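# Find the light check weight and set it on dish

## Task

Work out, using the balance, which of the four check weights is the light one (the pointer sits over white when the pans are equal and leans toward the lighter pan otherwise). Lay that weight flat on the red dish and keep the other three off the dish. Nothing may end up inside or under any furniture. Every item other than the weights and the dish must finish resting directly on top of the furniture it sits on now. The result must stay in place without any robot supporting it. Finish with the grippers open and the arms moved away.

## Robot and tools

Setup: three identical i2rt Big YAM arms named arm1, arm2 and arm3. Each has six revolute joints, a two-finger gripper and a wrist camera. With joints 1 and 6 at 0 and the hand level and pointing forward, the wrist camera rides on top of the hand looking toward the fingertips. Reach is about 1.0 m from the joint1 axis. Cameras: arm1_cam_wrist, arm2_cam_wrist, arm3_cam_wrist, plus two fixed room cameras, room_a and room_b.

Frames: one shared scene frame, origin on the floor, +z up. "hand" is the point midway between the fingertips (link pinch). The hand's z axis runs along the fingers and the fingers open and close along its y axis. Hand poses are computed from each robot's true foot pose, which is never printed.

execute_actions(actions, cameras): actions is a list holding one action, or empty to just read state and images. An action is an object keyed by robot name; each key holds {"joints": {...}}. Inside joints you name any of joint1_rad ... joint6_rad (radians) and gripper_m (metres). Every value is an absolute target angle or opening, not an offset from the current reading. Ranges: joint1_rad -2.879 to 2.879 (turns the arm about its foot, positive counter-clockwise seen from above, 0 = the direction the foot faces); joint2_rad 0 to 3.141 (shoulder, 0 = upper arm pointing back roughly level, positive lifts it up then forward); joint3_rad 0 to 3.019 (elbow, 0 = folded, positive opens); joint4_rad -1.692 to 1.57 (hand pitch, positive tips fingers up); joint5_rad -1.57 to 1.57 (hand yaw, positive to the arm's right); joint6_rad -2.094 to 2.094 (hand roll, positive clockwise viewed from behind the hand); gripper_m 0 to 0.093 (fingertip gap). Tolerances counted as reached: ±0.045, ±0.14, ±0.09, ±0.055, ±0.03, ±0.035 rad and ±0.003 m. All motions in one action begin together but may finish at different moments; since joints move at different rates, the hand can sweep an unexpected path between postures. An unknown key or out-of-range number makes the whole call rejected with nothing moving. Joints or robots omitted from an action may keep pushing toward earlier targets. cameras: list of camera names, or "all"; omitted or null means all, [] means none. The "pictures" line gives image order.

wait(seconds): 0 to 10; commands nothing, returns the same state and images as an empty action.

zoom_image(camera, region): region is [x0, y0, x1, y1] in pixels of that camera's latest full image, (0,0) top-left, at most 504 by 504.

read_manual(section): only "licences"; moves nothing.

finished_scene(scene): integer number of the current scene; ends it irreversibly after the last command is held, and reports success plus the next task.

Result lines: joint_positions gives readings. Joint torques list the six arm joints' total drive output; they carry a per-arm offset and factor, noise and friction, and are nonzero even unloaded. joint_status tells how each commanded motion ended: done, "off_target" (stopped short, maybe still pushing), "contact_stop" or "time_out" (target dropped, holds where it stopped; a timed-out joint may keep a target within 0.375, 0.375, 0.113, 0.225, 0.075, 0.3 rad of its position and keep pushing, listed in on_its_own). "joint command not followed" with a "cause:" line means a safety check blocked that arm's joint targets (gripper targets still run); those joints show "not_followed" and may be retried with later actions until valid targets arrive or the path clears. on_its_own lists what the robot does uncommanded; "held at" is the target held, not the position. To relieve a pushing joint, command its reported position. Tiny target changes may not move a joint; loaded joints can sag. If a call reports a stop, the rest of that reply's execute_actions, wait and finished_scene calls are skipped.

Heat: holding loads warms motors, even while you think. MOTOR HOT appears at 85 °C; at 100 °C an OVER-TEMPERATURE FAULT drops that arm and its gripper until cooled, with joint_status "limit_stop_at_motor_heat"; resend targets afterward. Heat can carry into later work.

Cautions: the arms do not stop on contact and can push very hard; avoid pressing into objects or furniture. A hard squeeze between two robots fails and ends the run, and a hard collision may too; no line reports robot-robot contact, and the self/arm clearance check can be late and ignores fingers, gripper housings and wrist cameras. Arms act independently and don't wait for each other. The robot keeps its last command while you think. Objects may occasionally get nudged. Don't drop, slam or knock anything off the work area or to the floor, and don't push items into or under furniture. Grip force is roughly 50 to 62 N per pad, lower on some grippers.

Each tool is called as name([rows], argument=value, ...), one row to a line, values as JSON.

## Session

execute_actions(actions=[])

Scene clock: 0.00 s.
Joint torques (N m, as the arm reports them, + toward a larger angle): no reading
Motor temperatures (°C, as the motors report them): arm1=[24 29 26 25 26 27] | arm2=[27 29 28 27 24 26] | arm3=[23 27 29 23 24 24]
arm1.joint_positions: joint1_rad=+0.139 joint2_rad=+0.412 joint3_rad=+1.463 joint4_rad=-1.143 joint5_rad=-0.100 joint6_rad=+0.221 gripper_m=+0.095
arm1.joint_status: not commanded
arm1.hand: x=+0.3106 y=-0.8049 z=+1.4050 quat_wxyz=(-0.576, +0.237, -0.699, -0.352) (m; scene frame)
arm2.joint_positions: joint1_rad=+0.453 joint2_rad=+0.526 joint3_rad=+1.312 joint4_rad=-1.409 joint5_rad=-0.023 joint6_rad=+0.328 gripper_m=+0.094
arm2.joint_status: not commanded
arm2.hand: x=-0.3073 y=+0.0925 z=+1.4290 quat_wxyz=(-0.415, +0.045, -0.892, -0.174) (m; scene frame)
arm3.joint_positions: joint1_rad=+0.404 joint2_rad=+0.558 joint3_rad=+1.327 joint4_rad=-1.260 joint5_rad=-0.022 joint6_rad=+0.077 gripper_m=+0.095
arm3.joint_status: not commanded
arm3.hand: x=+0.4829 y=+0.8393 z=+1.3899 quat_wxyz=(-0.510, -0.155, -0.845, +0.041) (m; scene frame)
pictures: arm1_cam_wrist, arm2_cam_wrist, arm3_cam_wrist, room_a, room_b
Images, in order (width x height): arm1_cam_wrist 504x504, arm2_cam_wrist 504x504, arm3_cam_wrist 504x504, room_a 896x504, room_b 896x504.

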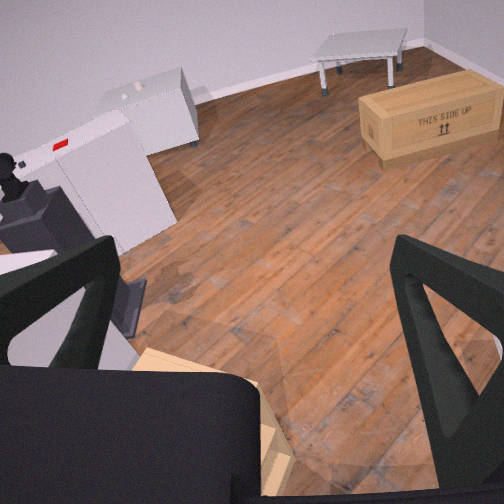

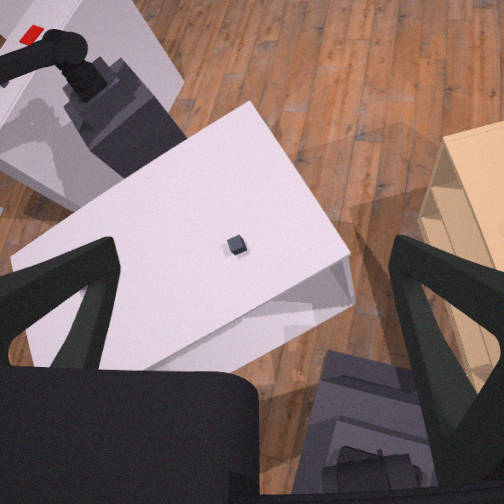

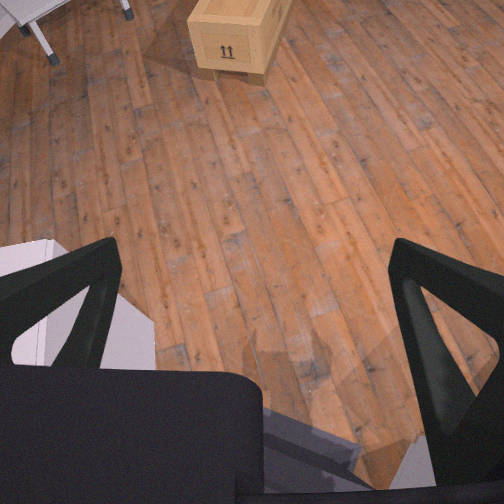

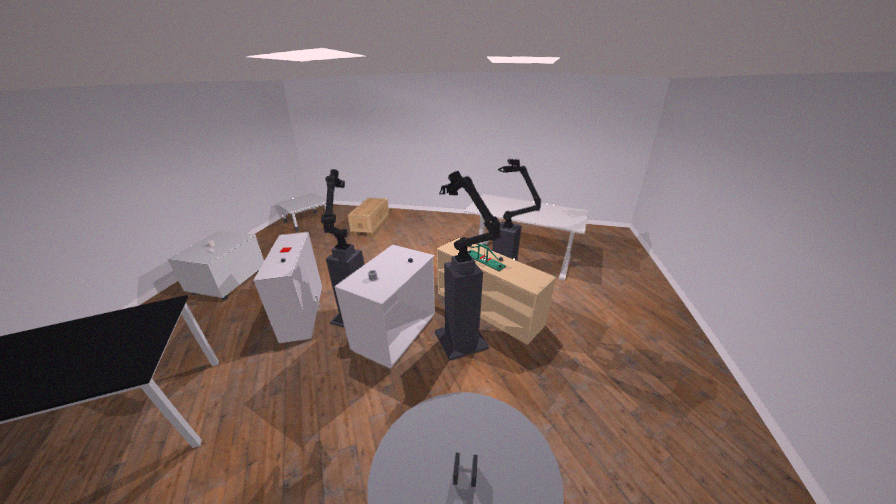

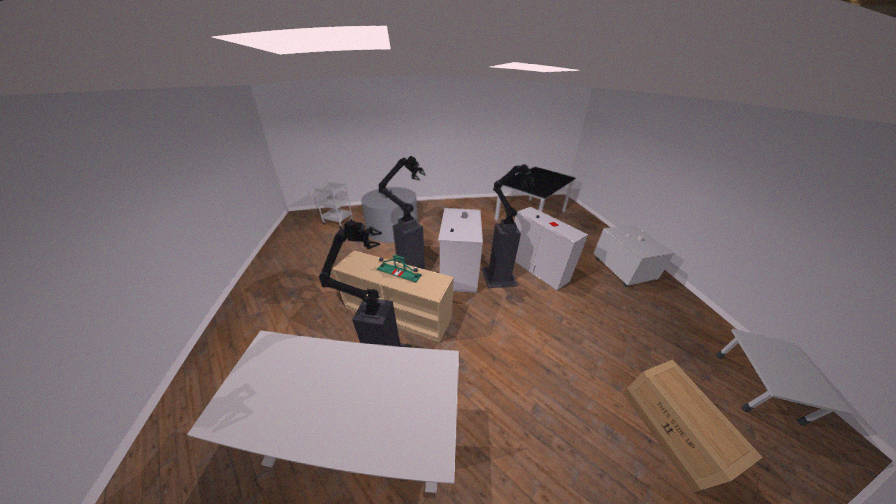

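execute_actions([
  {"arm1":{"joints":{"joint1_rad":1.4,"joint2_rad":1.36,"joint3_rad":1.66,"joint4_rad":-1.3,"joint5_rad":0,"joint6_rad":0}},"arm2":{"joints":{"joint1_rad":0.6,"joint2_rad":1.5,"joint3_rad":1.5,"joint4_rad":-1.0,"joint5_rad":0,"joint6_rad":0}},"arm3":{"joints":{"joint1_rad":2.0,"joint2_rad":1.36,"joint3_rad":1.66,"joint4_rad":-1.3,"joint5_rad":0,"joint6_rad":0}}},
], cameras=["arm1_cam_wrist","arm2_cam_wrist","arm3_cam_wrist","room_b"])

Scene clock: 6.73 s.
Joint torques (N m, as the arm reports them, + toward a larger angle): arm1=[ -1.71 -14.41  11.75   1.44   0.02  -0.2 ] | arm2=[  1.14 -11.29  10.04   2.2    0.25  -0.21] | arm3=[ 0.78 -9.78 11.58  0.78 -0.02 -0.11]
Motor temperatures (°C, as the motors report them): arm1=[24 30 26 25 26 27] | arm2=[27 29 30 27 24 26] | arm3=[23 27 31 23 24 24]
arm1.joint_positions: joint1_rad=+1.404 joint2_rad=+1.360 joint3_rad=+1.635 joint4_rad=-1.293 joint5_rad=-0.001 joint6_rad=+0.014 gripper_m=+0.095
arm1.joint_status: all done
arm1.hand: x=-0.0013 y=-0.4620 z=+1.1563 quat_wxyz=(-0.140, +0.818, -0.509, -0.229) (m; scene frame)
arm2.joint_positions: joint1_rad=+0.588 joint2_rad=+1.502 joint3_rad=+1.492 joint4_rad=-1.012 joint5_rad=-0.003 joint6_rad=+0.015 gripper_m=+0.094
arm2.joint_status: all done
arm2.hand: x=-0.0013 y=+0.3096 z=+1.2170 quat_wxyz=(-0.253, +0.256, -0.930, -0.077) (m; scene frame)
arm3.joint_positions: joint1_rad=+1.997 joint2_rad=+1.353 joint3_rad=+1.632 joint4_rad=-1.288 joint5_rad=-0.001 joint6_rad=+0.011 gripper_m=+0.095
arm3.joint_status: all done
arm3.hand: x=+0.3984 y=+1.3892 z=+1.2704 quat_wxyz=(-0.222, +0.576, -0.767, -0.174) (m; scene frame)
pictures: arm1_cam_wrist, arm2_cam_wrist, arm3_cam_wrist, room_b
Images, in order (width x height): arm1_cam_wrist 504x504, arm2_cam_wrist 504x504, arm3_cam_wrist 504x504, room_b 896x504.

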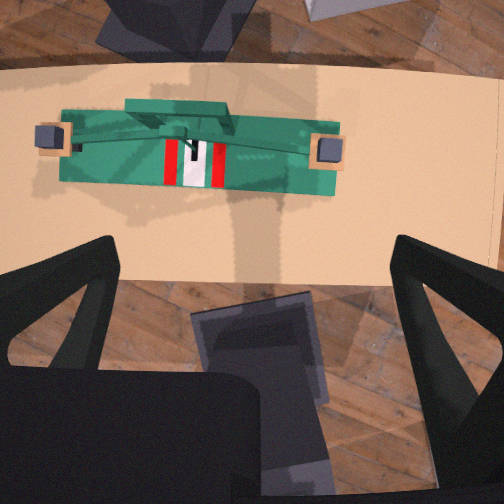

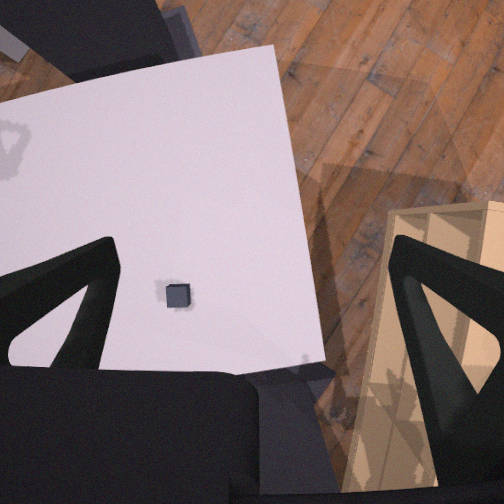

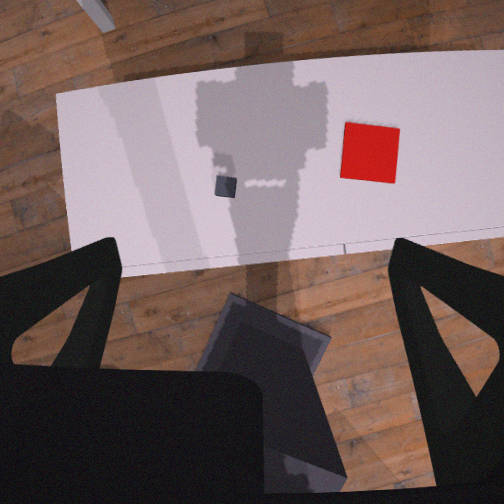

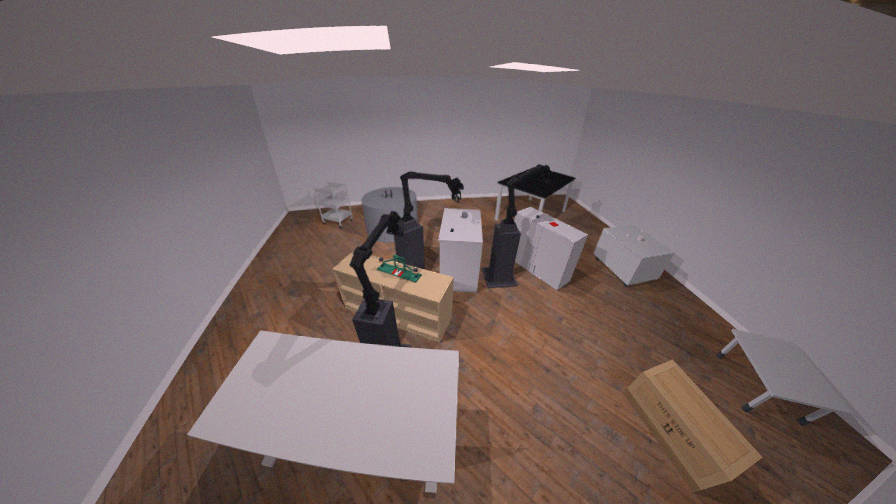

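execute_actions([
  {"arm1":{"joints":{"joint1_rad":1.24,"joint2_rad":2.07,"joint3_rad":1.772,"joint4_rad":-1.22,"joint6_rad":1.48,"gripper_m":0.075}},"arm2":{"joints":{"joint1_rad":0.812,"joint2_rad":1.993,"joint3_rad":1.255,"joint4_rad":-0.808,"joint6_rad":0.215,"gripper_m":0.075}},"arm3":{"joints":{"joint1_rad":2.06,"joint2_rad":2.033,"joint3_rad":1.54,"joint4_rad":-1.04,"joint6_rad":0.185,"gripper_m":0.075}}},
], cameras=["arm1_cam_wrist","arm2_cam_wrist","arm3_cam_wrist"])

Scene clock: 19.63 s.
Joint torques (N m, as the arm reports them, + toward a larger angle): arm1=[ -0.89 -25.01  10.27   0.9    0.05   0.12] | arm2=[ -0.2  -13.54   7.74   1.07   0.15   0.01] | arm3=[  1.29 -18.43   9.34   0.74  -0.05   0.14]
Motor temperatures (°C, as the motors report them): arm1=[24 30 29 25 26 27] | arm2=[27 29 31 27 24 26] | arm3=[23 28 33 23 24 24]
arm1.joint_positions: joint1_rad=+1.230 joint2_rad=+2.078 joint3_rad=+1.749 joint4_rad=-1.223 joint5_rad=+0.000 joint6_rad=+1.464 gripper_m=+0.075
arm1.joint_status: all done
arm1.hand: x=+0.0468 y=-0.3111 z=+0.8057 quat_wxyz=(-0.003, +0.200, -0.980, -0.006) (m; scene frame)
arm2.joint_positions: joint1_rad=+0.825 joint2_rad=+1.989 joint3_rad=+1.237 joint4_rad=-0.817 joint5_rad=-0.001 joint6_rad=+0.200 gripper_m=+0.075
arm2.joint_status: all done
arm2.hand: x=-0.1304 y=+0.3738 z=+0.8615 quat_wxyz=(+0.006, +0.290, -0.957, -0.001) (m; scene frame)
arm3.joint_positions: joint1_rad=+2.057 joint2_rad=+2.041 joint3_rad=+1.517 joint4_rad=-1.053 joint5_rad=-0.001 joint6_rad=+0.172 gripper_m=+0.075
arm3.joint_status: all done
arm3.hand: x=+0.3849 y=+1.4780 z=+0.8595 quat_wxyz=(+0.000, +0.560, -0.829, -0.003) (m; scene frame)
pictures: arm1_cam_wrist, arm2_cam_wrist, arm3_cam_wrist
Images, in order (width x height): arm1_cam_wrist 504x504, arm2_cam_wrist 504x504, arm3_cam_wrist 504x504.

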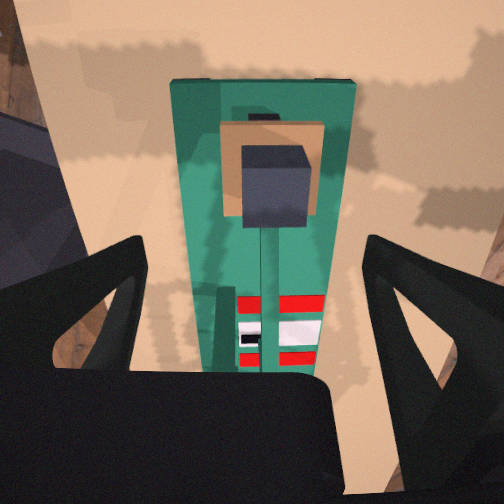

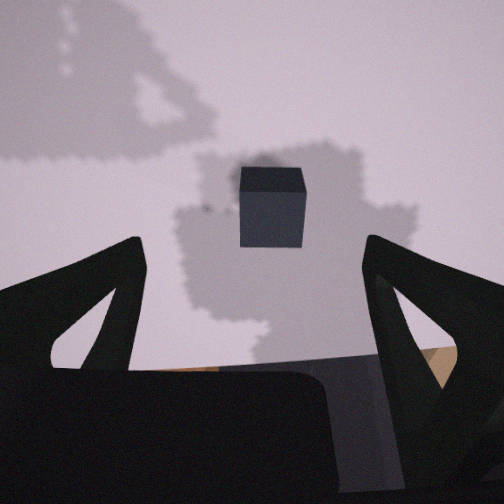

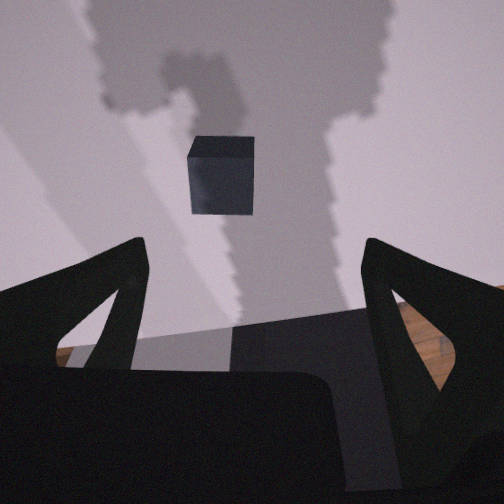

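execute_actions([
  {"arm1":{"joints":{"joint1_rad":1.25,"joint2_rad":2.135,"joint3_rad":1.677,"joint4_rad":-1.087}},"arm2":{"joints":{"joint1_rad":0.805,"joint2_rad":2.097,"joint3_rad":1.175,"joint4_rad":-0.63}},"arm3":{"joints":{"joint1_rad":2.092,"joint2_rad":2.144,"joint3_rad":1.475,"joint4_rad":-0.872,"joint6_rad":0.215,"gripper_m":0.088}}},
], cameras=["arm1_cam_wrist","arm2_cam_wrist","arm3_cam_wrist"])

Scene clock: 26.77 s.
Joint torques (N m, as the arm reports them, + toward a larger angle): arm1=[ -0.71 -25.39   8.1    1.07   0.05   0.11] | arm2=[ -0.12 -15.34   5.25   1.12   0.2   -0.02] | arm3=[  1.79 -19.15   7.52   0.8   -0.05   0.15]
Motor temperatures (°C, as the motors report them): arm1=[24 31 29 25 26 27] | arm2=[27 30 31 27 24 26] | arm3=[23 29 33 23 24 24]
arm1.joint_positions: joint1_rad=+1.237 joint2_rad=+2.142 joint3_rad=+1.671 joint4_rad=-1.095 joint5_rad=+0.000 joint6_rad=+1.464 gripper_m=+0.075
arm1.joint_status: all done
arm1.hand: x=+0.0449 y=-0.3181 z=+0.7402 quat_wxyz=(-0.003, +0.203, -0.979, +0.001) (m; scene frame)
arm2.joint_positions: joint1_rad=+0.819 joint2_rad=+2.104 joint3_rad=+1.175 joint4_rad=-0.642 joint5_rad=-0.001 joint6_rad=+0.200 gripper_m=+0.075
arm2.joint_status: all done
arm2.hand: x=-0.1406 y=+0.3603 z=+0.7896 quat_wxyz=(+0.008, +0.288, -0.958, +0.000) (m; scene frame)
arm3.joint_positions: joint1_rad=+2.086 joint2_rad=+2.157 joint3_rad=+1.462 joint4_rad=-0.889 joint5_rad=-0.001 joint6_rad=+0.203 gripper_m=+0.088
arm3.joint_status: all done
arm3.hand: x=+0.3673 y=+1.4775 z=+0.7772 quat_wxyz=(+0.002, +0.559, -0.829, -0.001) (m; scene frame)
pictures: arm1_cam_wrist, arm2_cam_wrist, arm3_cam_wrist
Images, in order (width x height): arm1_cam_wrist 504x504, arm2_cam_wrist 504x504, arm3_cam_wrist 504x504.

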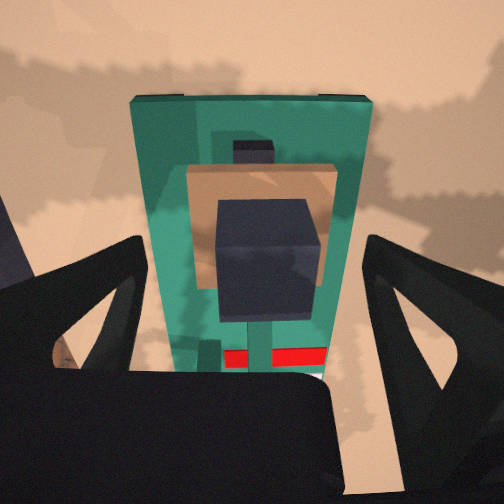

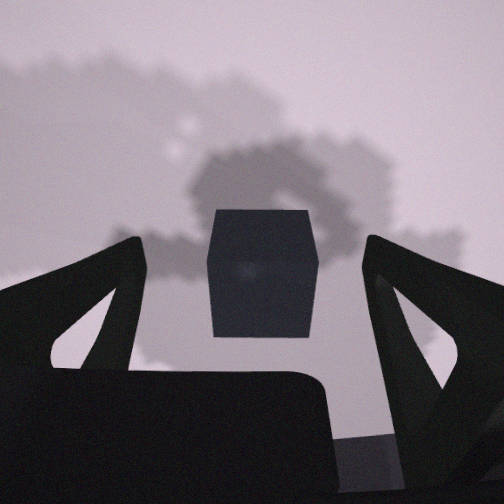

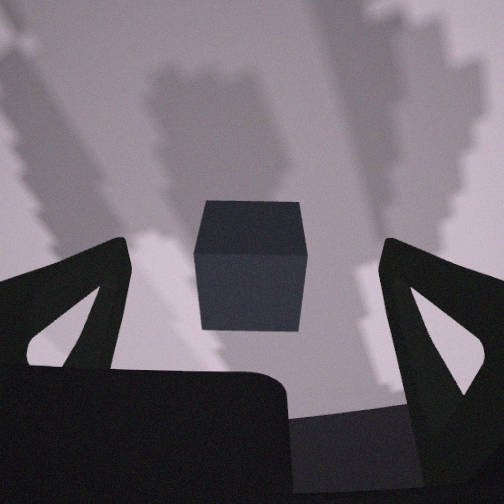

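All well placed; close and lift.

execute_actions([
  {"arm1":{"joints":{"gripper_m":0.02}},"arm2":{"joints":{"gripper_m":0.02}},"arm3":{"joints":{"gripper_m":0.02}}},
], cameras=[])

execute_actions([
  {"arm1":{"joints":{"joint2_rad":2.01,"joint3_rad":1.75,"joint4_rad":-1.27}},"arm2":{"joints":{"joint2_rad":1.95,"joint3_rad":1.3,"joint4_rad":-0.88}},"arm3":{"joints":{"joint2_rad":2.03,"joint3_rad":1.56,"joint4_rad":-1.06}}},
], cameras=["arm1_cam_wrist","room_b"])

Scene clock: 31.03 s.
Joint torques (N m, as the arm reports them, + toward a larger angle): arm1=[ -0.79 -25.43   8.08   1.01   0.02   0.1 ] | arm2=[ -1.11 -15.8    5.21   1.08   0.16   0.04] | arm3=[  1.86 -19.58   7.58   0.77  -0.05   0.16]
Motor temperatures (°C, as the motors report them): arm1=[24 32 29 25 26 27] | arm2=[27 30 31 27 24 26] | arm3=[23 29 33 23 24 24]
arm1.joint_positions: joint1_rad=+1.237 joint2_rad=+2.142 joint3_rad=+1.671 joint4_rad=-1.094 joint5_rad=+0.002 joint6_rad=+1.465 gripper_m=+0.030
arm1.joint_status: gripper_m off_target (ended at +0.030, target +0.020)
arm1.hand: x=+0.0450 y=-0.3179 z=+0.7400 quat_wxyz=(-0.004, +0.203, -0.979, +0.000) (m; scene frame)
arm2.joint_positions: joint1_rad=+0.819 joint2_rad=+2.104 joint3_rad=+1.175 joint4_rad=-0.642 joint5_rad=+0.000 joint6_rad=+0.201 gripper_m=+0.029
arm2.joint_status: gripper_m off_target (ended at +0.029, target +0.020)
arm2.hand: x=-0.1405 y=+0.3602 z=+0.7896 quat_wxyz=(+0.007, +0.287, -0.958, +0.000) (m; scene frame)
arm3.joint_positions: joint1_rad=+2.086 joint2_rad=+2.157 joint3_rad=+1.462 joint4_rad=-0.888 joint5_rad=-0.001 joint6_rad=+0.203 gripper_m=+0.030
arm3.joint_status: gripper_m off_target (ended at +0.030, target +0.020)
arm3.hand: x=+0.3673 y=+1.4776 z=+0.7772 quat_wxyz=(+0.002, +0.559, -0.829, -0.001) (m; scene frame)
pictures: none
No camera images: the call's "cameras" was empty. Leave "cameras" out to get every camera's image.

Scene clock: 32.20 s.
Joint torques (N m, as the arm reports them, + toward a larger angle): arm1=[ -0.66 -23.92  11.57   0.39   0.02   0.1 ] | arm2=[  0.05 -13.69   8.49   0.19   0.16   0.03] | arm3=[  1.51 -17.24   9.86  -0.04  -0.05   0.13]
Motor temperatures (°C, as the motors report them): arm1=[24 32 29 25 26 27] | arm2=[27 30 31 27 24 26] | arm3=[23 29 33 23 24 24]
arm1.joint_positions: joint1_rad=+1.237 joint2_rad=+2.013 joint3_rad=+1.712 joint4_rad=-1.262 joint5_rad=+0.002 joint6_rad=+1.465 gripper_m=+0.030
arm1.joint_status: all done
arm1.hand: x=+0.0483 y=-0.3304 z=+0.8315 quat_wxyz=(-0.004, +0.203, -0.979, -0.001) (m; scene frame)
arm2.joint_positions: joint1_rad=+0.819 joint2_rad=+1.942 joint3_rad=+1.276 joint4_rad=-0.870 joint5_rad=+0.000 joint6_rad=+0.201 gripper_m=+0.029
arm2.joint_status: all done
arm2.hand: x=-0.1178 y=+0.3817 z=+0.8962 quat_wxyz=(-0.008, +0.287, -0.958, -0.009) (m; scene frame)
arm3.joint_positions: joint1_rad=+2.086 joint2_rad=+2.032 joint3_rad=+1.530 joint4_rad=-1.045 joint5_rad=-0.001 joint6_rad=+0.203 gripper_m=+0.030
arm3.joint_status: all done
arm3.hand: x=+0.3699 y=+1.4899 z=+0.8691 quat_wxyz=(-0.011, +0.559, -0.829, -0.014) (m; scene frame)
pictures: arm1_cam_wrist, room_b
Images, in order (width x height): arm1_cam_wrist 504x504, room_b 896x504.

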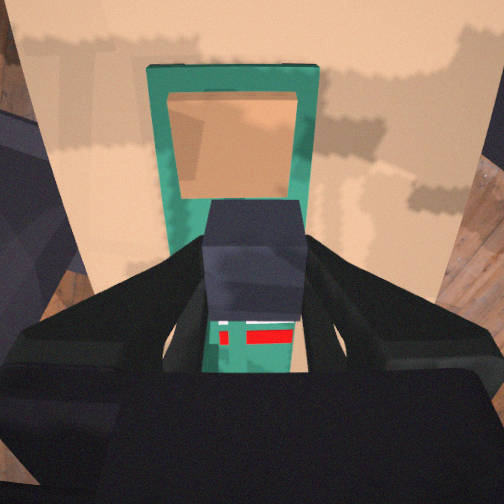

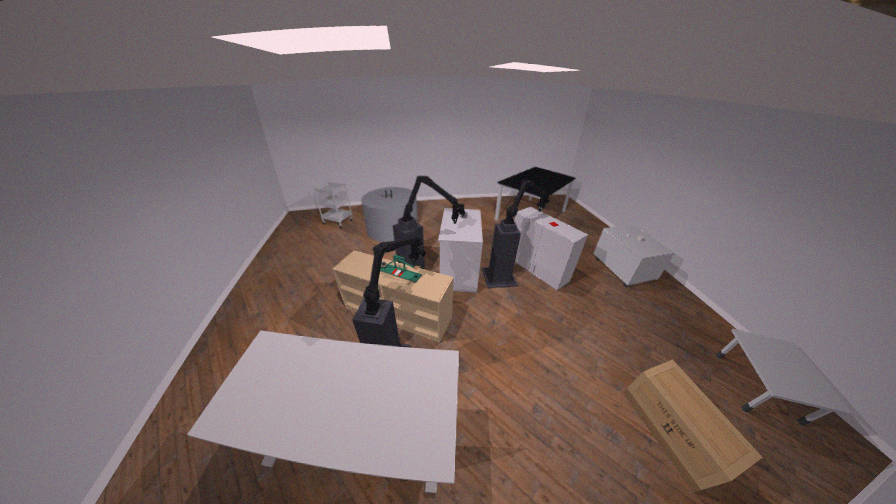

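execute_actions([
  {"arm1":{"joints":{"joint1_rad":-1.15,"joint2_rad":1.9,"joint4_rad":-1.38,"joint6_rad":0}},"arm2":{"joints":{"joint1_rad":-0.506,"joint2_rad":2.22,"joint3_rad":1.745,"joint4_rad":-1.06,"joint6_rad":-0.95}},"arm3":{"joints":{"joint1_rad":1.70,"joint2_rad":2.25,"joint3_rad":1.893,"joint4_rad":-1.18,"joint6_rad":-0.2}}},
], cameras=["arm1_cam_wrist","arm2_cam_wrist","arm3_cam_wrist","room_b"])

Scene clock: 44.77 s.
Joint torques (N m, as the arm reports them, + toward a larger angle): arm1=[ -0.68 -24.12  11.59   0.49  -0.08  -0.2 ] | arm2=[  1.67 -19.06   8.6    0.13  -0.04  -0.25] | arm3=[  0.46 -23.24  11.32  -0.3   -0.12  -0.11]
Motor temperatures (°C, as the motors report them): arm1=[24 32 30 25 26 27] | arm2=[27 30 31 27 24 26] | arm3=[23 30 35 23 24 24]
arm1.joint_positions: joint1_rad=-1.162 joint2_rad=+1.916 joint3_rad=+1.716 joint4_rad=-1.372 joint5_rad=+0.002 joint6_rad=+0.016 gripper_m=+0.030
arm1.joint_status: all done
arm1.hand: x=+0.7383 y=-1.2095 z=+0.8992 quat_wxyz=(-0.004, -0.267, -0.964, +0.002) (m; scene frame)
arm2.joint_positions: joint1_rad=-0.518 joint2_rad=+2.223 joint3_rad=+1.732 joint4_rad=-1.050 joint5_rad=+0.003 joint6_rad=-0.935 gripper_m=+0.029
arm2.joint_status: all done
arm2.hand: x=+0.0575 y=-0.3355 z=+0.8834 quat_wxyz=(-0.002, +0.190, -0.982, +0.012) (m; scene frame)
arm3.joint_positions: joint1_rad=+1.710 joint2_rad=+2.274 joint3_rad=+1.849 joint4_rad=-1.164 joint5_rad=+0.000 joint6_rad=-0.187 gripper_m=+0.030
arm3.joint_status: all done
arm3.hand: x=+0.6132 y=+1.4699 z=+0.8311 quat_wxyz=(+0.006, +0.565, -0.825, -0.001) (m; scene frame)
pictures: arm1_cam_wrist, arm2_cam_wrist, arm3_cam_wrist, room_b
Images, in order (width x height): arm1_cam_wrist 504x504, arm2_cam_wrist 504x504, arm3_cam_wrist 504x504, room_b 896x504.

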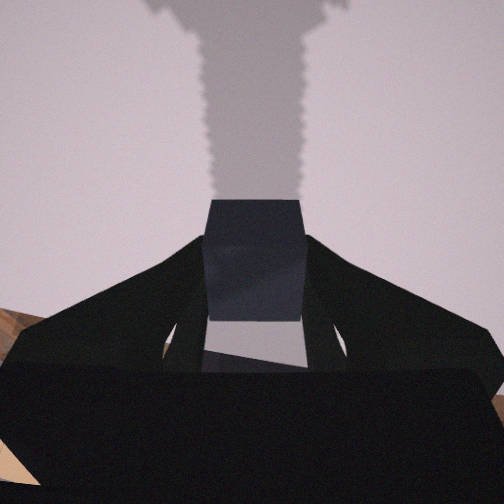

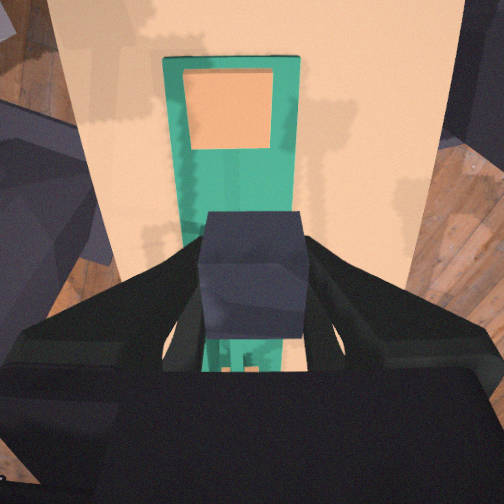

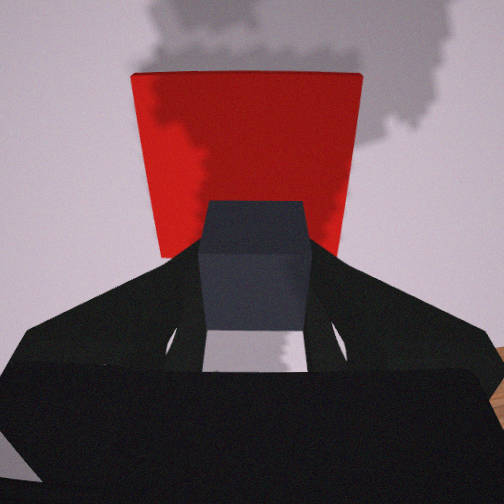

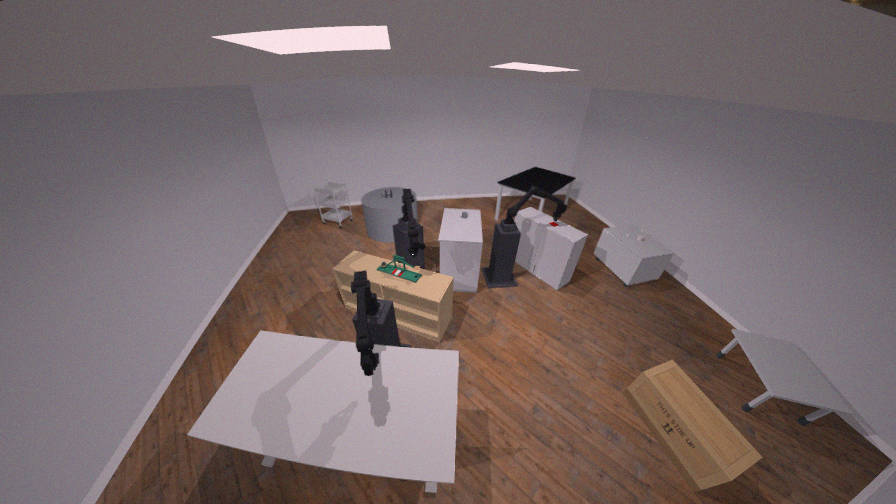

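execute_actions([
  {"arm1":{"joints":{"joint2_rad":1.985,"joint3_rad":1.6,"joint4_rad":-1.14}},"arm2":{"joints":{"joint1_rad":-0.492,"joint2_rad":2.375,"joint3_rad":1.71,"joint4_rad":-0.88}}},
], cameras=["arm1_cam_wrist","arm2_cam_wrist","room_a"])

zoom_image(camera="room_a", region=[470, 160, 570, 240])

Scene clock: 51.80 s.
Joint torques (N m, as the arm reports them, + toward a larger angle): arm1=[ -0.63 -26.14   9.45   1.15  -0.08  -0.21] | arm2=[  1.5  -19.36   7.27   1.22  -0.07  -0.23] | arm3=[  0.23 -22.56  11.46  -0.29  -0.11  -0.14]
Motor temperatures (°C, as the motors report them): arm1=[24 33 30 25 26 27] | arm2=[27 31 31 27 24 26] | arm3=[23 31 35 23 24 24]
arm1.joint_positions: joint1_rad=-1.162 joint2_rad=+2.016 joint3_rad=+1.583 joint4_rad=-1.148 joint5_rad=+0.002 joint6_rad=+0.016 gripper_m=+0.030
arm1.joint_status: all done
arm1.hand: x=+0.7412 y=-1.2112 z=+0.7937 quat_wxyz=(+0.001, -0.267, -0.964, +0.001) (m; scene frame)
arm2.joint_positions: joint1_rad=-0.504 joint2_rad=+2.390 joint3_rad=+1.702 joint4_rad=-0.891 joint5_rad=+0.003 joint6_rad=-0.935 gripper_m=+0.029
arm2.joint_status: all done
arm2.hand: x=+0.0507 y=-0.3219 z=+0.7706 quat_wxyz=(+0.011, +0.197, -0.980, -0.001) (m; scene frame)
arm3.joint_positions: joint1_rad=+1.710 joint2_rad=+2.274 joint3_rad=+1.849 joint4_rad=-1.164 joint5_rad=+0.000 joint6_rad=-0.187 gripper_m=+0.030
arm3.joint_status: not commanded
arm3.hand: x=+0.6132 y=+1.4699 z=+0.8311 quat_wxyz=(+0.006, +0.565, -0.825, -0.001) (m; scene frame)
pictures: arm1_cam_wrist, arm2_cam_wrist, room_a
Images, in order (width x height): arm1_cam_wrist 504x504, arm2_cam_wrist 504x504, room_a 896x504.

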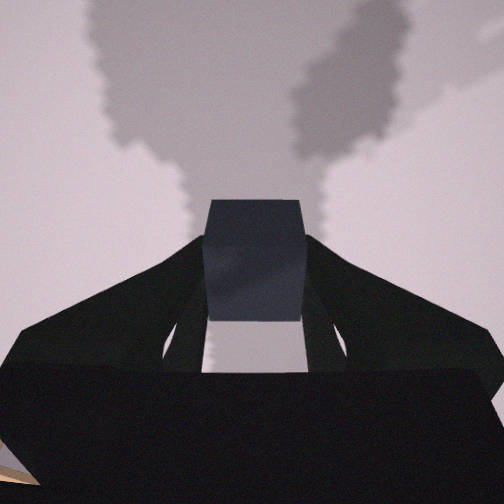

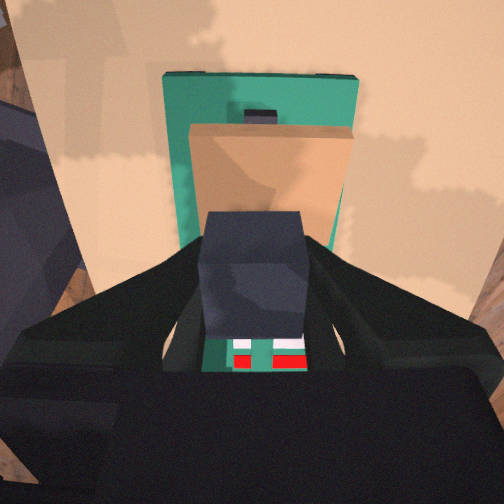

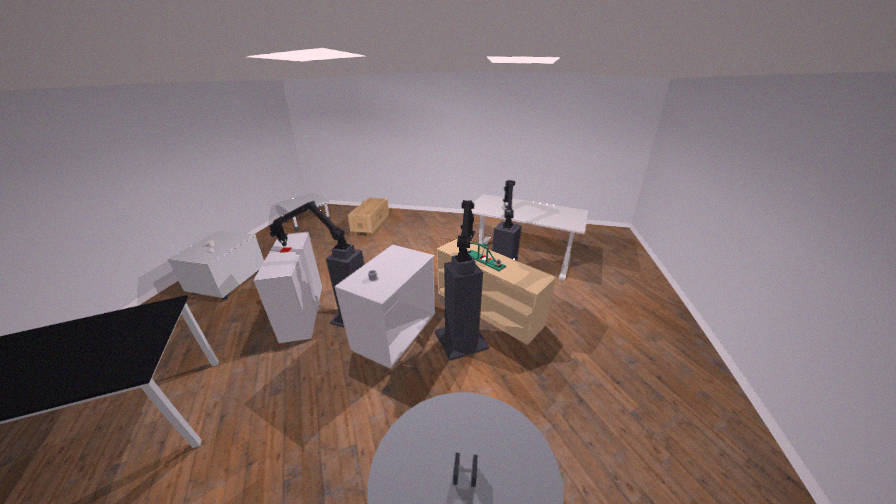

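Region (470, 160, 570, 240) of room_a's 896x504 image, scaled by 5.040, with more detail than that image has; it fills the top 403 rows of this view, and the rest is white.

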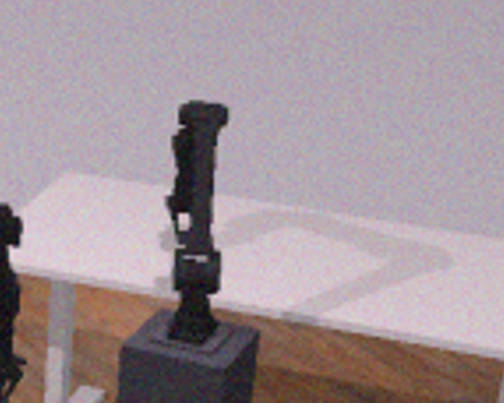

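execute_actions([
  {"arm1":{"joints":{"joint2_rad":2.058,"joint4_rad":-1.08}},"arm2":{"joints":{"joint2_rad":2.478,"joint4_rad":-0.77}}},
], cameras=["arm1_cam_wrist","arm2_cam_wrist"])

Scene clock: 56.10 s.
Joint torques (N m, as the arm reports them, + toward a larger angle): arm1=[ -0.61 -24.71   9.27   1.15  -0.08  -0.21] | arm2=[  0.66 -18.24   6.76   0.86  -0.15  -0.23] | arm3=[  0.77 -21.63  11.38  -0.17  -0.14  -0.13]
Motor temperatures (°C, as the motors report them): arm1=[24 33 30 25 26 27] | arm2=[27 31 31 27 24 26] | arm3=[23 32 36 23 24 24]
arm1.joint_positions: joint1_rad=-1.162 joint2_rad=+2.069 joint3_rad=+1.583 joint4_rad=-1.088 joint5_rad=+0.002 joint6_rad=+0.016 gripper_m=+0.030
arm1.joint_status: all done
arm1.hand: x=+0.7493 y=-1.2159 z=+0.7635 quat_wxyz=(-0.003, -0.267, -0.964, +0.002) (m; scene frame)
arm2.joint_positions: joint1_rad=-0.504 joint2_rad=+2.469 joint3_rad=+1.702 joint4_rad=-0.778 joint5_rad=+0.005 joint6_rad=-0.936 gripper_m=+0.029
arm2.joint_status: all done
arm2.hand: x=+0.0532 y=-0.3244 z=+0.7219 quat_wxyz=(-0.001, +0.197, -0.980, +0.011) (m; scene frame)
arm3.joint_positions: joint1_rad=+1.710 joint2_rad=+2.274 joint3_rad=+1.849 joint4_rad=-1.164 joint5_rad=+0.000 joint6_rad=-0.187 gripper_m=+0.030
arm3.joint_status: not commanded
arm3.hand: x=+0.6132 y=+1.4699 z=+0.8311 quat_wxyz=(+0.006, +0.565, -0.825, -0.001) (m; scene frame)
pictures: arm1_cam_wrist, arm2_cam_wrist
Images, in order (width x height): arm1_cam_wrist 504x504, arm2_cam_wrist 504x504.

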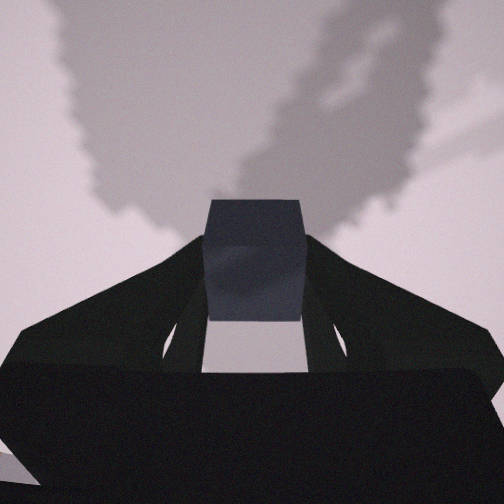

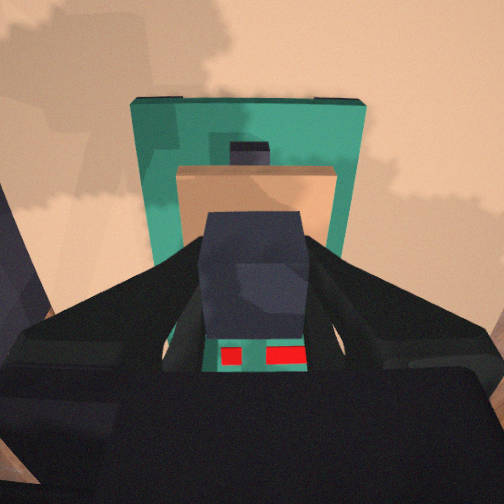

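execute_actions([
  {"arm1":{"joints":{"joint2_rad":2.088}},"arm2":{"joints":{"gripper_m":0.075}}},
], cameras=["arm1_cam_wrist","arm2_cam_wrist"])

Scene clock: 58.53 s.
Joint torques (N m, as the arm reports them, + toward a larger angle): arm1=[ -0.69 -22.22   9.17   1.08  -0.05  -0.23] | arm2=[  0.99 -18.89   6.88   1.13  -0.1   -0.21] | arm3=[ -0.08 -22.08  11.39  -0.29  -0.07  -0.14]
Motor temperatures (°C, as the motors report them): arm1=[24 33 30 25 26 27] | arm2=[27 31 31 27 25 26] | arm3=[23 32 36 23 24 24]
arm1.joint_positions: joint1_rad=-1.162 joint2_rad=+2.074 joint3_rad=+1.583 joint4_rad=-1.085 joint5_rad=+0.002 joint6_rad=+0.016 gripper_m=+0.030
arm1.joint_status: all done
arm1.hand: x=+0.7493 y=-1.2158 z=+0.7604 quat_wxyz=(-0.002, -0.267, -0.964, +0.001) (m; scene frame)
arm2.joint_positions: joint1_rad=-0.504 joint2_rad=+2.469 joint3_rad=+1.702 joint4_rad=-0.778 joint5_rad=+0.003 joint6_rad=-0.936 gripper_m=+0.075
arm2.joint_status: all done
arm2.hand: x=+0.0534 y=-0.3241 z=+0.7219 quat_wxyz=(-0.001, +0.197, -0.980, +0.011) (m; scene frame)
arm3.joint_positions: joint1_rad=+1.710 joint2_rad=+2.274 joint3_rad=+1.849 joint4_rad=-1.164 joint5_rad=+0.000 joint6_rad=-0.187 gripper_m=+0.030
arm3.joint_status: not commanded
arm3.hand: x=+0.6132 y=+1.4699 z=+0.8311 quat_wxyz=(+0.006, +0.565, -0.825, -0.001) (m; scene frame)
pictures: arm1_cam_wrist, arm2_cam_wrist
Images, in order (width x height): arm1_cam_wrist 504x504, arm2_cam_wrist 504x504.

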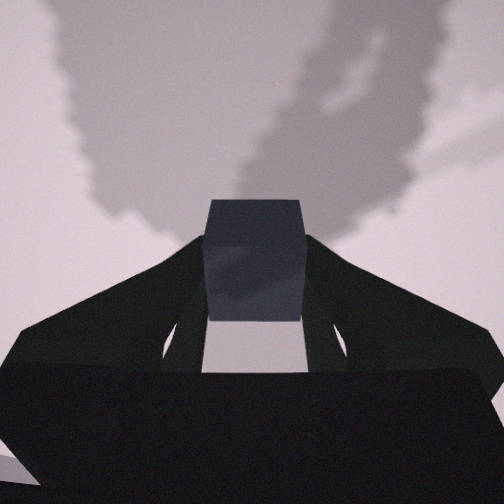

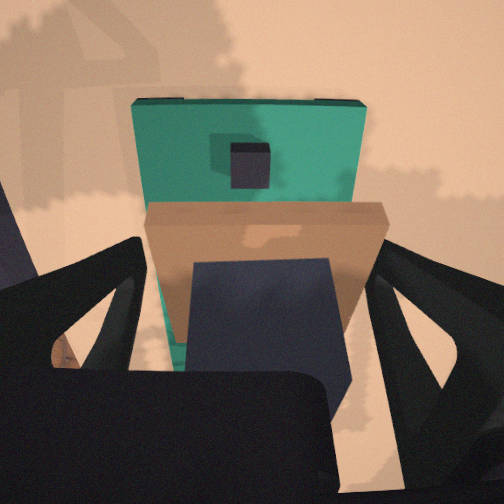

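execute_actions([
  {"arm1":{"joints":{"joint2_rad":2.068,"gripper_m":0.07}},"arm2":{"joints":{"joint1_rad":-0.482,"joint2_rad":2.40,"joint4_rad":-0.868}},"arm3":{"joints":{"joint1_rad":2.1,"joint2_rad":2.11,"joint3_rad":1.49,"joint4_rad":-0.915}}},
], cameras=["arm1_cam_wrist","arm2_cam_wrist","arm3_cam_wrist"])

Scene clock: 68.07 s.
Joint torques (N m, as the arm reports them, + toward a larger angle): arm1=[ -0.6  -24.19   9.15   1.04  -0.06  -0.21] | arm2=[  0.99 -18.63   7.26   0.02  -0.12  -0.22] | arm3=[  1.17 -19.27   8.35   0.84  -0.12  -0.09]
Motor temperatures (°C, as the motors report them): arm1=[24 33 29 25 26 27] | arm2=[27 32 31 27 25 26] | arm3=[23 32 36 23 24 24]
arm1.joint_positions: joint1_rad=-1.162 joint2_rad=+2.074 joint3_rad=+1.583 joint4_rad=-1.085 joint5_rad=+0.002 joint6_rad=+0.015 gripper_m=+0.070
arm1.joint_status: all done
arm1.hand: x=+0.7493 y=-1.2158 z=+0.7604 quat_wxyz=(-0.002, -0.267, -0.964, +0.001) (m; scene frame)
arm2.joint_positions: joint1_rad=-0.496 joint2_rad=+2.390 joint3_rad=+1.702 joint4_rad=-0.858 joint5_rad=+0.003 joint6_rad=-0.936 gripper_m=+0.075
arm2.joint_status: all done
arm2.hand: x=+0.0603 y=-0.3217 z=+0.7705 quat_wxyz=(-0.001, +0.201, -0.979, +0.010) (m; scene frame)
arm3.joint_positions: joint1_rad=+2.091 joint2_rad=+2.131 joint3_rad=+1.470 joint4_rad=-0.927 joint5_rad=+0.000 joint6_rad=-0.191 gripper_m=+0.030
arm3.joint_status: all done
arm3.hand: x=+0.3645 y=+1.4776 z=+0.7942 quat_wxyz=(+0.003, +0.712, -0.702, +0.000) (m; scene frame)
pictures: arm1_cam_wrist, arm2_cam_wrist, arm3_cam_wrist
Images, in order (width x height): arm1_cam_wrist 504x504, arm2_cam_wrist 504x504, arm3_cam_wrist 504x504.

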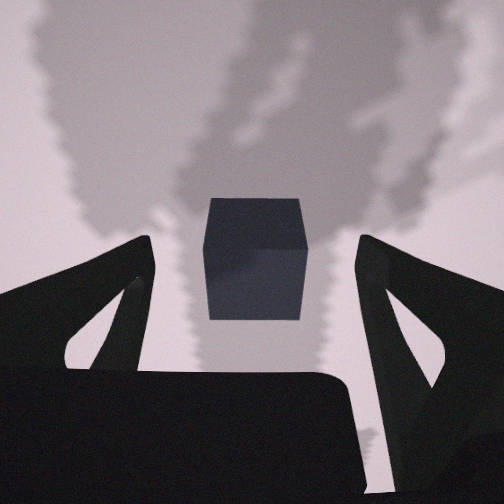

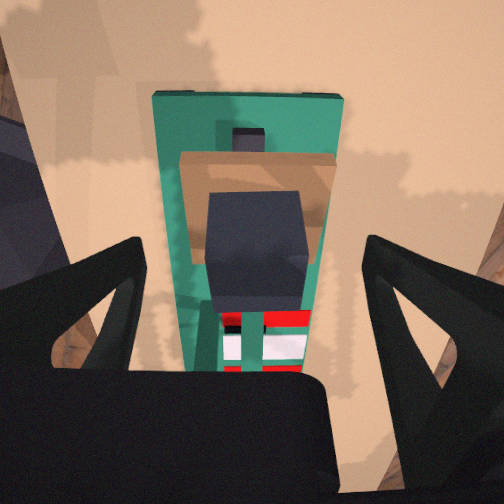

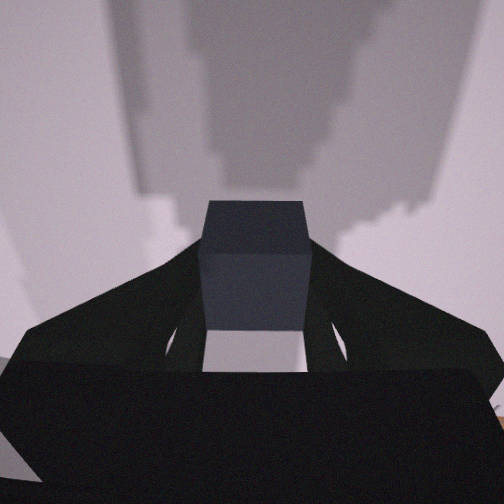

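execute_actions([
  {"arm1":{"joints":{"joint2_rad":1.98,"joint4_rad":-1.15}},"arm2":{"joints":{"gripper_m":0.02}},"arm3":{"joints":{"joint2_rad":2.168,"joint4_rad":-0.875}}},
], cameras=["arm2_cam_wrist","arm3_cam_wrist"])

Scene clock: 71.53 s.
Joint torques (N m, as the arm reports them, + toward a larger angle): arm1=[ -0.6  -22.56   9.62   0.58  -0.06  -0.21] | arm2=[  1.55 -18.41   7.26   0.28  -0.05  -0.21] | arm3=[  1.66 -18.28   8.16   0.79  -0.17  -0.09]
Motor temperatures (°C, as the motors report them): arm1=[24 33 29 25 26 27] | arm2=[27 32 31 27 25 26] | arm3=[23 32 36 23 24 24]
arm1.joint_positions: joint1_rad=-1.162 joint2_rad=+1.976 joint3_rad=+1.583 joint4_rad=-1.143 joint5_rad=+0.002 joint6_rad=+0.015 gripper_m=+0.070
arm1.joint_status: all done
arm1.hand: x=+0.7449 y=-1.2133 z=+0.8166 quat_wxyz=(-0.021, -0.267, -0.964, +0.006) (m; scene frame)
arm2.joint_positions: joint1_rad=-0.496 joint2_rad=+2.390 joint3_rad=+1.702 joint4_rad=-0.858 joint5_rad=+0.003 joint6_rad=-0.937 gripper_m=+0.029
arm2.joint_status: gripper_m off_target (ended at +0.029, target +0.020)
arm2.hand: x=+0.0603 y=-0.3216 z=+0.7705 quat_wxyz=(-0.001, +0.201, -0.979, +0.010) (m; scene frame)
arm3.joint_positions: joint1_rad=+2.091 joint2_rad=+2.162 joint3_rad=+1.471 joint4_rad=-0.887 joint5_rad=+0.001 joint6_rad=-0.191 gripper_m=+0.030
arm3.joint_status: all done
arm3.hand: x=+0.3652 y=+1.4817 z=+0.7771 quat_wxyz=(-0.001, +0.712, -0.702, -0.002) (m; scene frame)
pictures: arm2_cam_wrist, arm3_cam_wrist
Images, in order (width x height): arm2_cam_wrist 504x504, arm3_cam_wrist 504x504.

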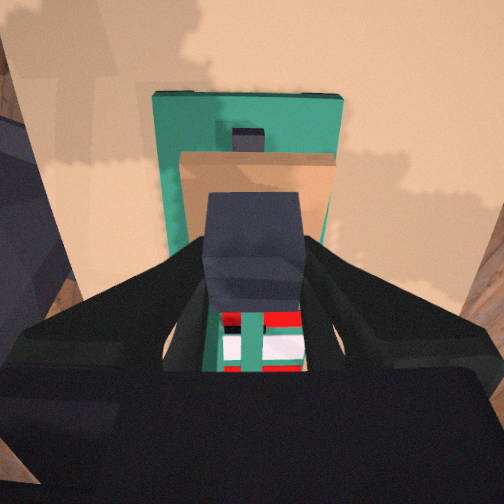

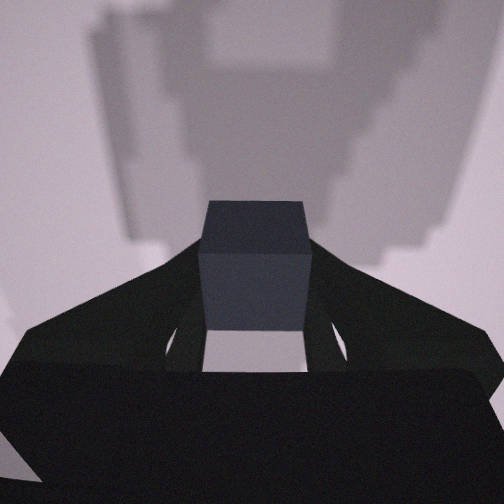

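execute_actions([
  {"arm1":{"joints":{"joint2_rad":1.85}},"arm2":{"joints":{"joint2_rad":2.28,"joint4_rad":-0.98}},"arm3":{"joints":{"joint2_rad":2.158,"gripper_m":0.075}}},
], cameras=[])

execute_actions([
  {"arm1":{"joints":{"joint2_rad":1.4}},"arm2":{"joints":{"joint1_rad":0.85,"joint2_rad":2.29,"joint3_rad":1.81,"joint4_rad":-1.29,"joint6_rad":0.015}},"arm3":{"joints":{"joint2_rad":1.75,"joint4_rad":-1.25,"joint6_rad":0}}},
], cameras=["arm2_cam_wrist","arm3_cam_wrist","room_a"])

Scene clock: 78.67 s.
Joint torques (N m, as the arm reports them, + toward a larger angle): arm1=[ -0.62 -20.4   10.3    0.86  -0.06  -0.21] | arm2=[  1.43 -18.06   7.88   0.16  -0.1   -0.22] | arm3=[  1.94 -18.48   8.24   0.75  -0.1   -0.06]
Motor temperatures (°C, as the motors report them): arm1=[24 33 29 25 26 27] | arm2=[27 32 31 27 25 26] | arm3=[23 32 35 23 24 24]
arm1.joint_positions: joint1_rad=-1.162 joint2_rad=+1.838 joint3_rad=+1.583 joint4_rad=-1.144 joint5_rad=+0.002 joint6_rad=+0.015 gripper_m=+0.070
arm1.joint_status: all done
arm1.hand: x=+0.7478 y=-1.2149 z=+0.8959 quat_wxyz=(-0.087, -0.266, -0.960, +0.024) (m; scene frame)
arm2.joint_positions: joint1_rad=-0.496 joint2_rad=+2.268 joint3_rad=+1.702 joint4_rad=-0.970 joint5_rad=+0.003 joint6_rad=-0.937 gripper_m=+0.029
arm2.joint_status: all done
arm2.hand: x=+0.0630 y=-0.3222 z=+0.8456 quat_wxyz=(-0.004, +0.201, -0.979, +0.013) (m; scene frame)
arm3.joint_positions: joint1_rad=+2.091 joint2_rad=+2.162 joint3_rad=+1.471 joint4_rad=-0.887 joint5_rad=+0.001 joint6_rad=-0.191 gripper_m=+0.075
arm3.joint_status: all done
arm3.hand: x=+0.3652 y=+1.4817 z=+0.7771 quat_wxyz=(-0.001, +0.712, -0.702, -0.002) (m; scene frame)
pictures: none
No camera images: the call's "cameras" was empty. Leave "cameras" out to get every camera's image.

Scene clock: 80.53 s.
Joint torques (N m, as the arm reports them, + toward a larger angle): arm1=[ -0.63 -15.87  11.27   1.6   -0.06  -0.21] | arm2=[  0.25 -17.9    9.13  -0.51   0.23   0.  ] | arm3=[  0.97 -15.38   9.65  -0.24  -0.1    0.13]
Motor temperatures (°C, as the motors report them): arm1=[24 33 30 25 26 27] | arm2=[27 32 31 27 25 26] | arm3=[23 32 35 23 24 24]
arm1.joint_positions: joint1_rad=-1.162 joint2_rad=+1.408 joint3_rad=+1.583 joint4_rad=-1.144 joint5_rad=+0.002 joint6_rad=+0.015 gripper_m=+0.070
arm1.joint_status: all done
arm1.hand: x=+0.6973 y=-1.1857 z=+1.1350 quat_wxyz=(-0.291, -0.255, -0.919, +0.077) (m; scene frame)
arm2.joint_positions: joint1_rad=+0.861 joint2_rad=+2.283 joint3_rad=+1.783 joint4_rad=-1.278 joint5_rad=-0.003 joint6_rad=+0.000 gripper_m=+0.029
arm2.joint_status: all done
arm2.hand: x=-0.0842 y=+0.4517 z=+0.8672 quat_wxyz=(+0.103, +0.399, -0.910, +0.039) (m; scene frame)
arm3.joint_positions: joint1_rad=+2.091 joint2_rad=+1.752 joint3_rad=+1.474 joint4_rad=-1.234 joint5_rad=+0.001 joint6_rad=-0.013 gripper_m=+0.075
arm3.joint_status: all done
arm3.hand: x=+0.3579 y=+1.4365 z=+0.9996 quat_wxyz=(-0.026, +0.647, -0.762, -0.023) (m; scene frame)
pictures: arm2_cam_wrist, arm3_cam_wrist, room_a
Images, in order (width x height): arm2_cam_wrist 504x504, arm3_cam_wrist 504x504, room_a 896x504.

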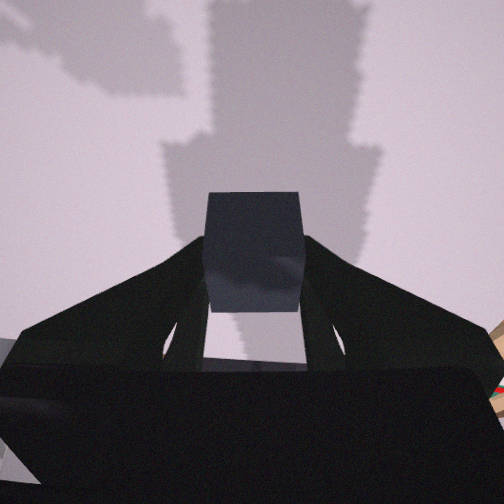

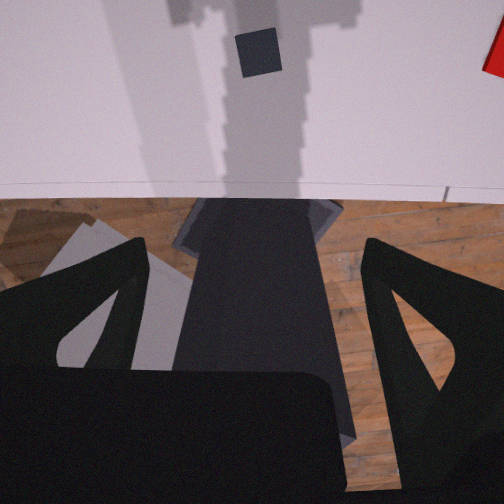

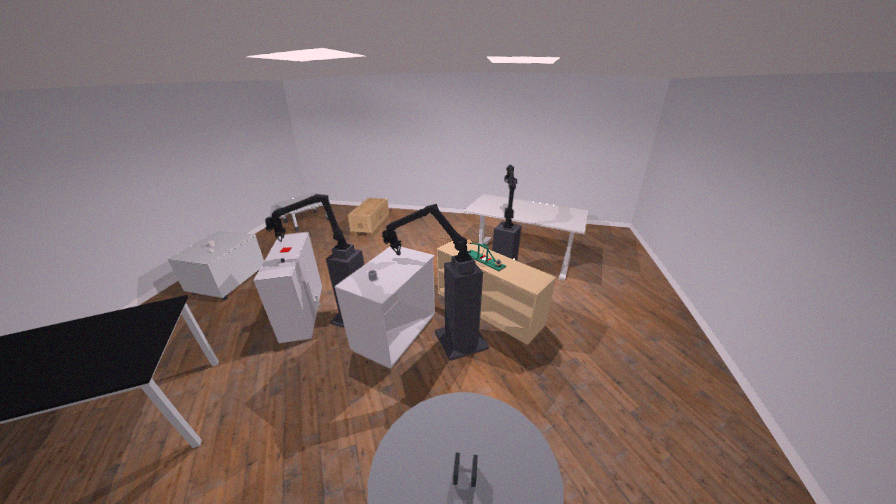

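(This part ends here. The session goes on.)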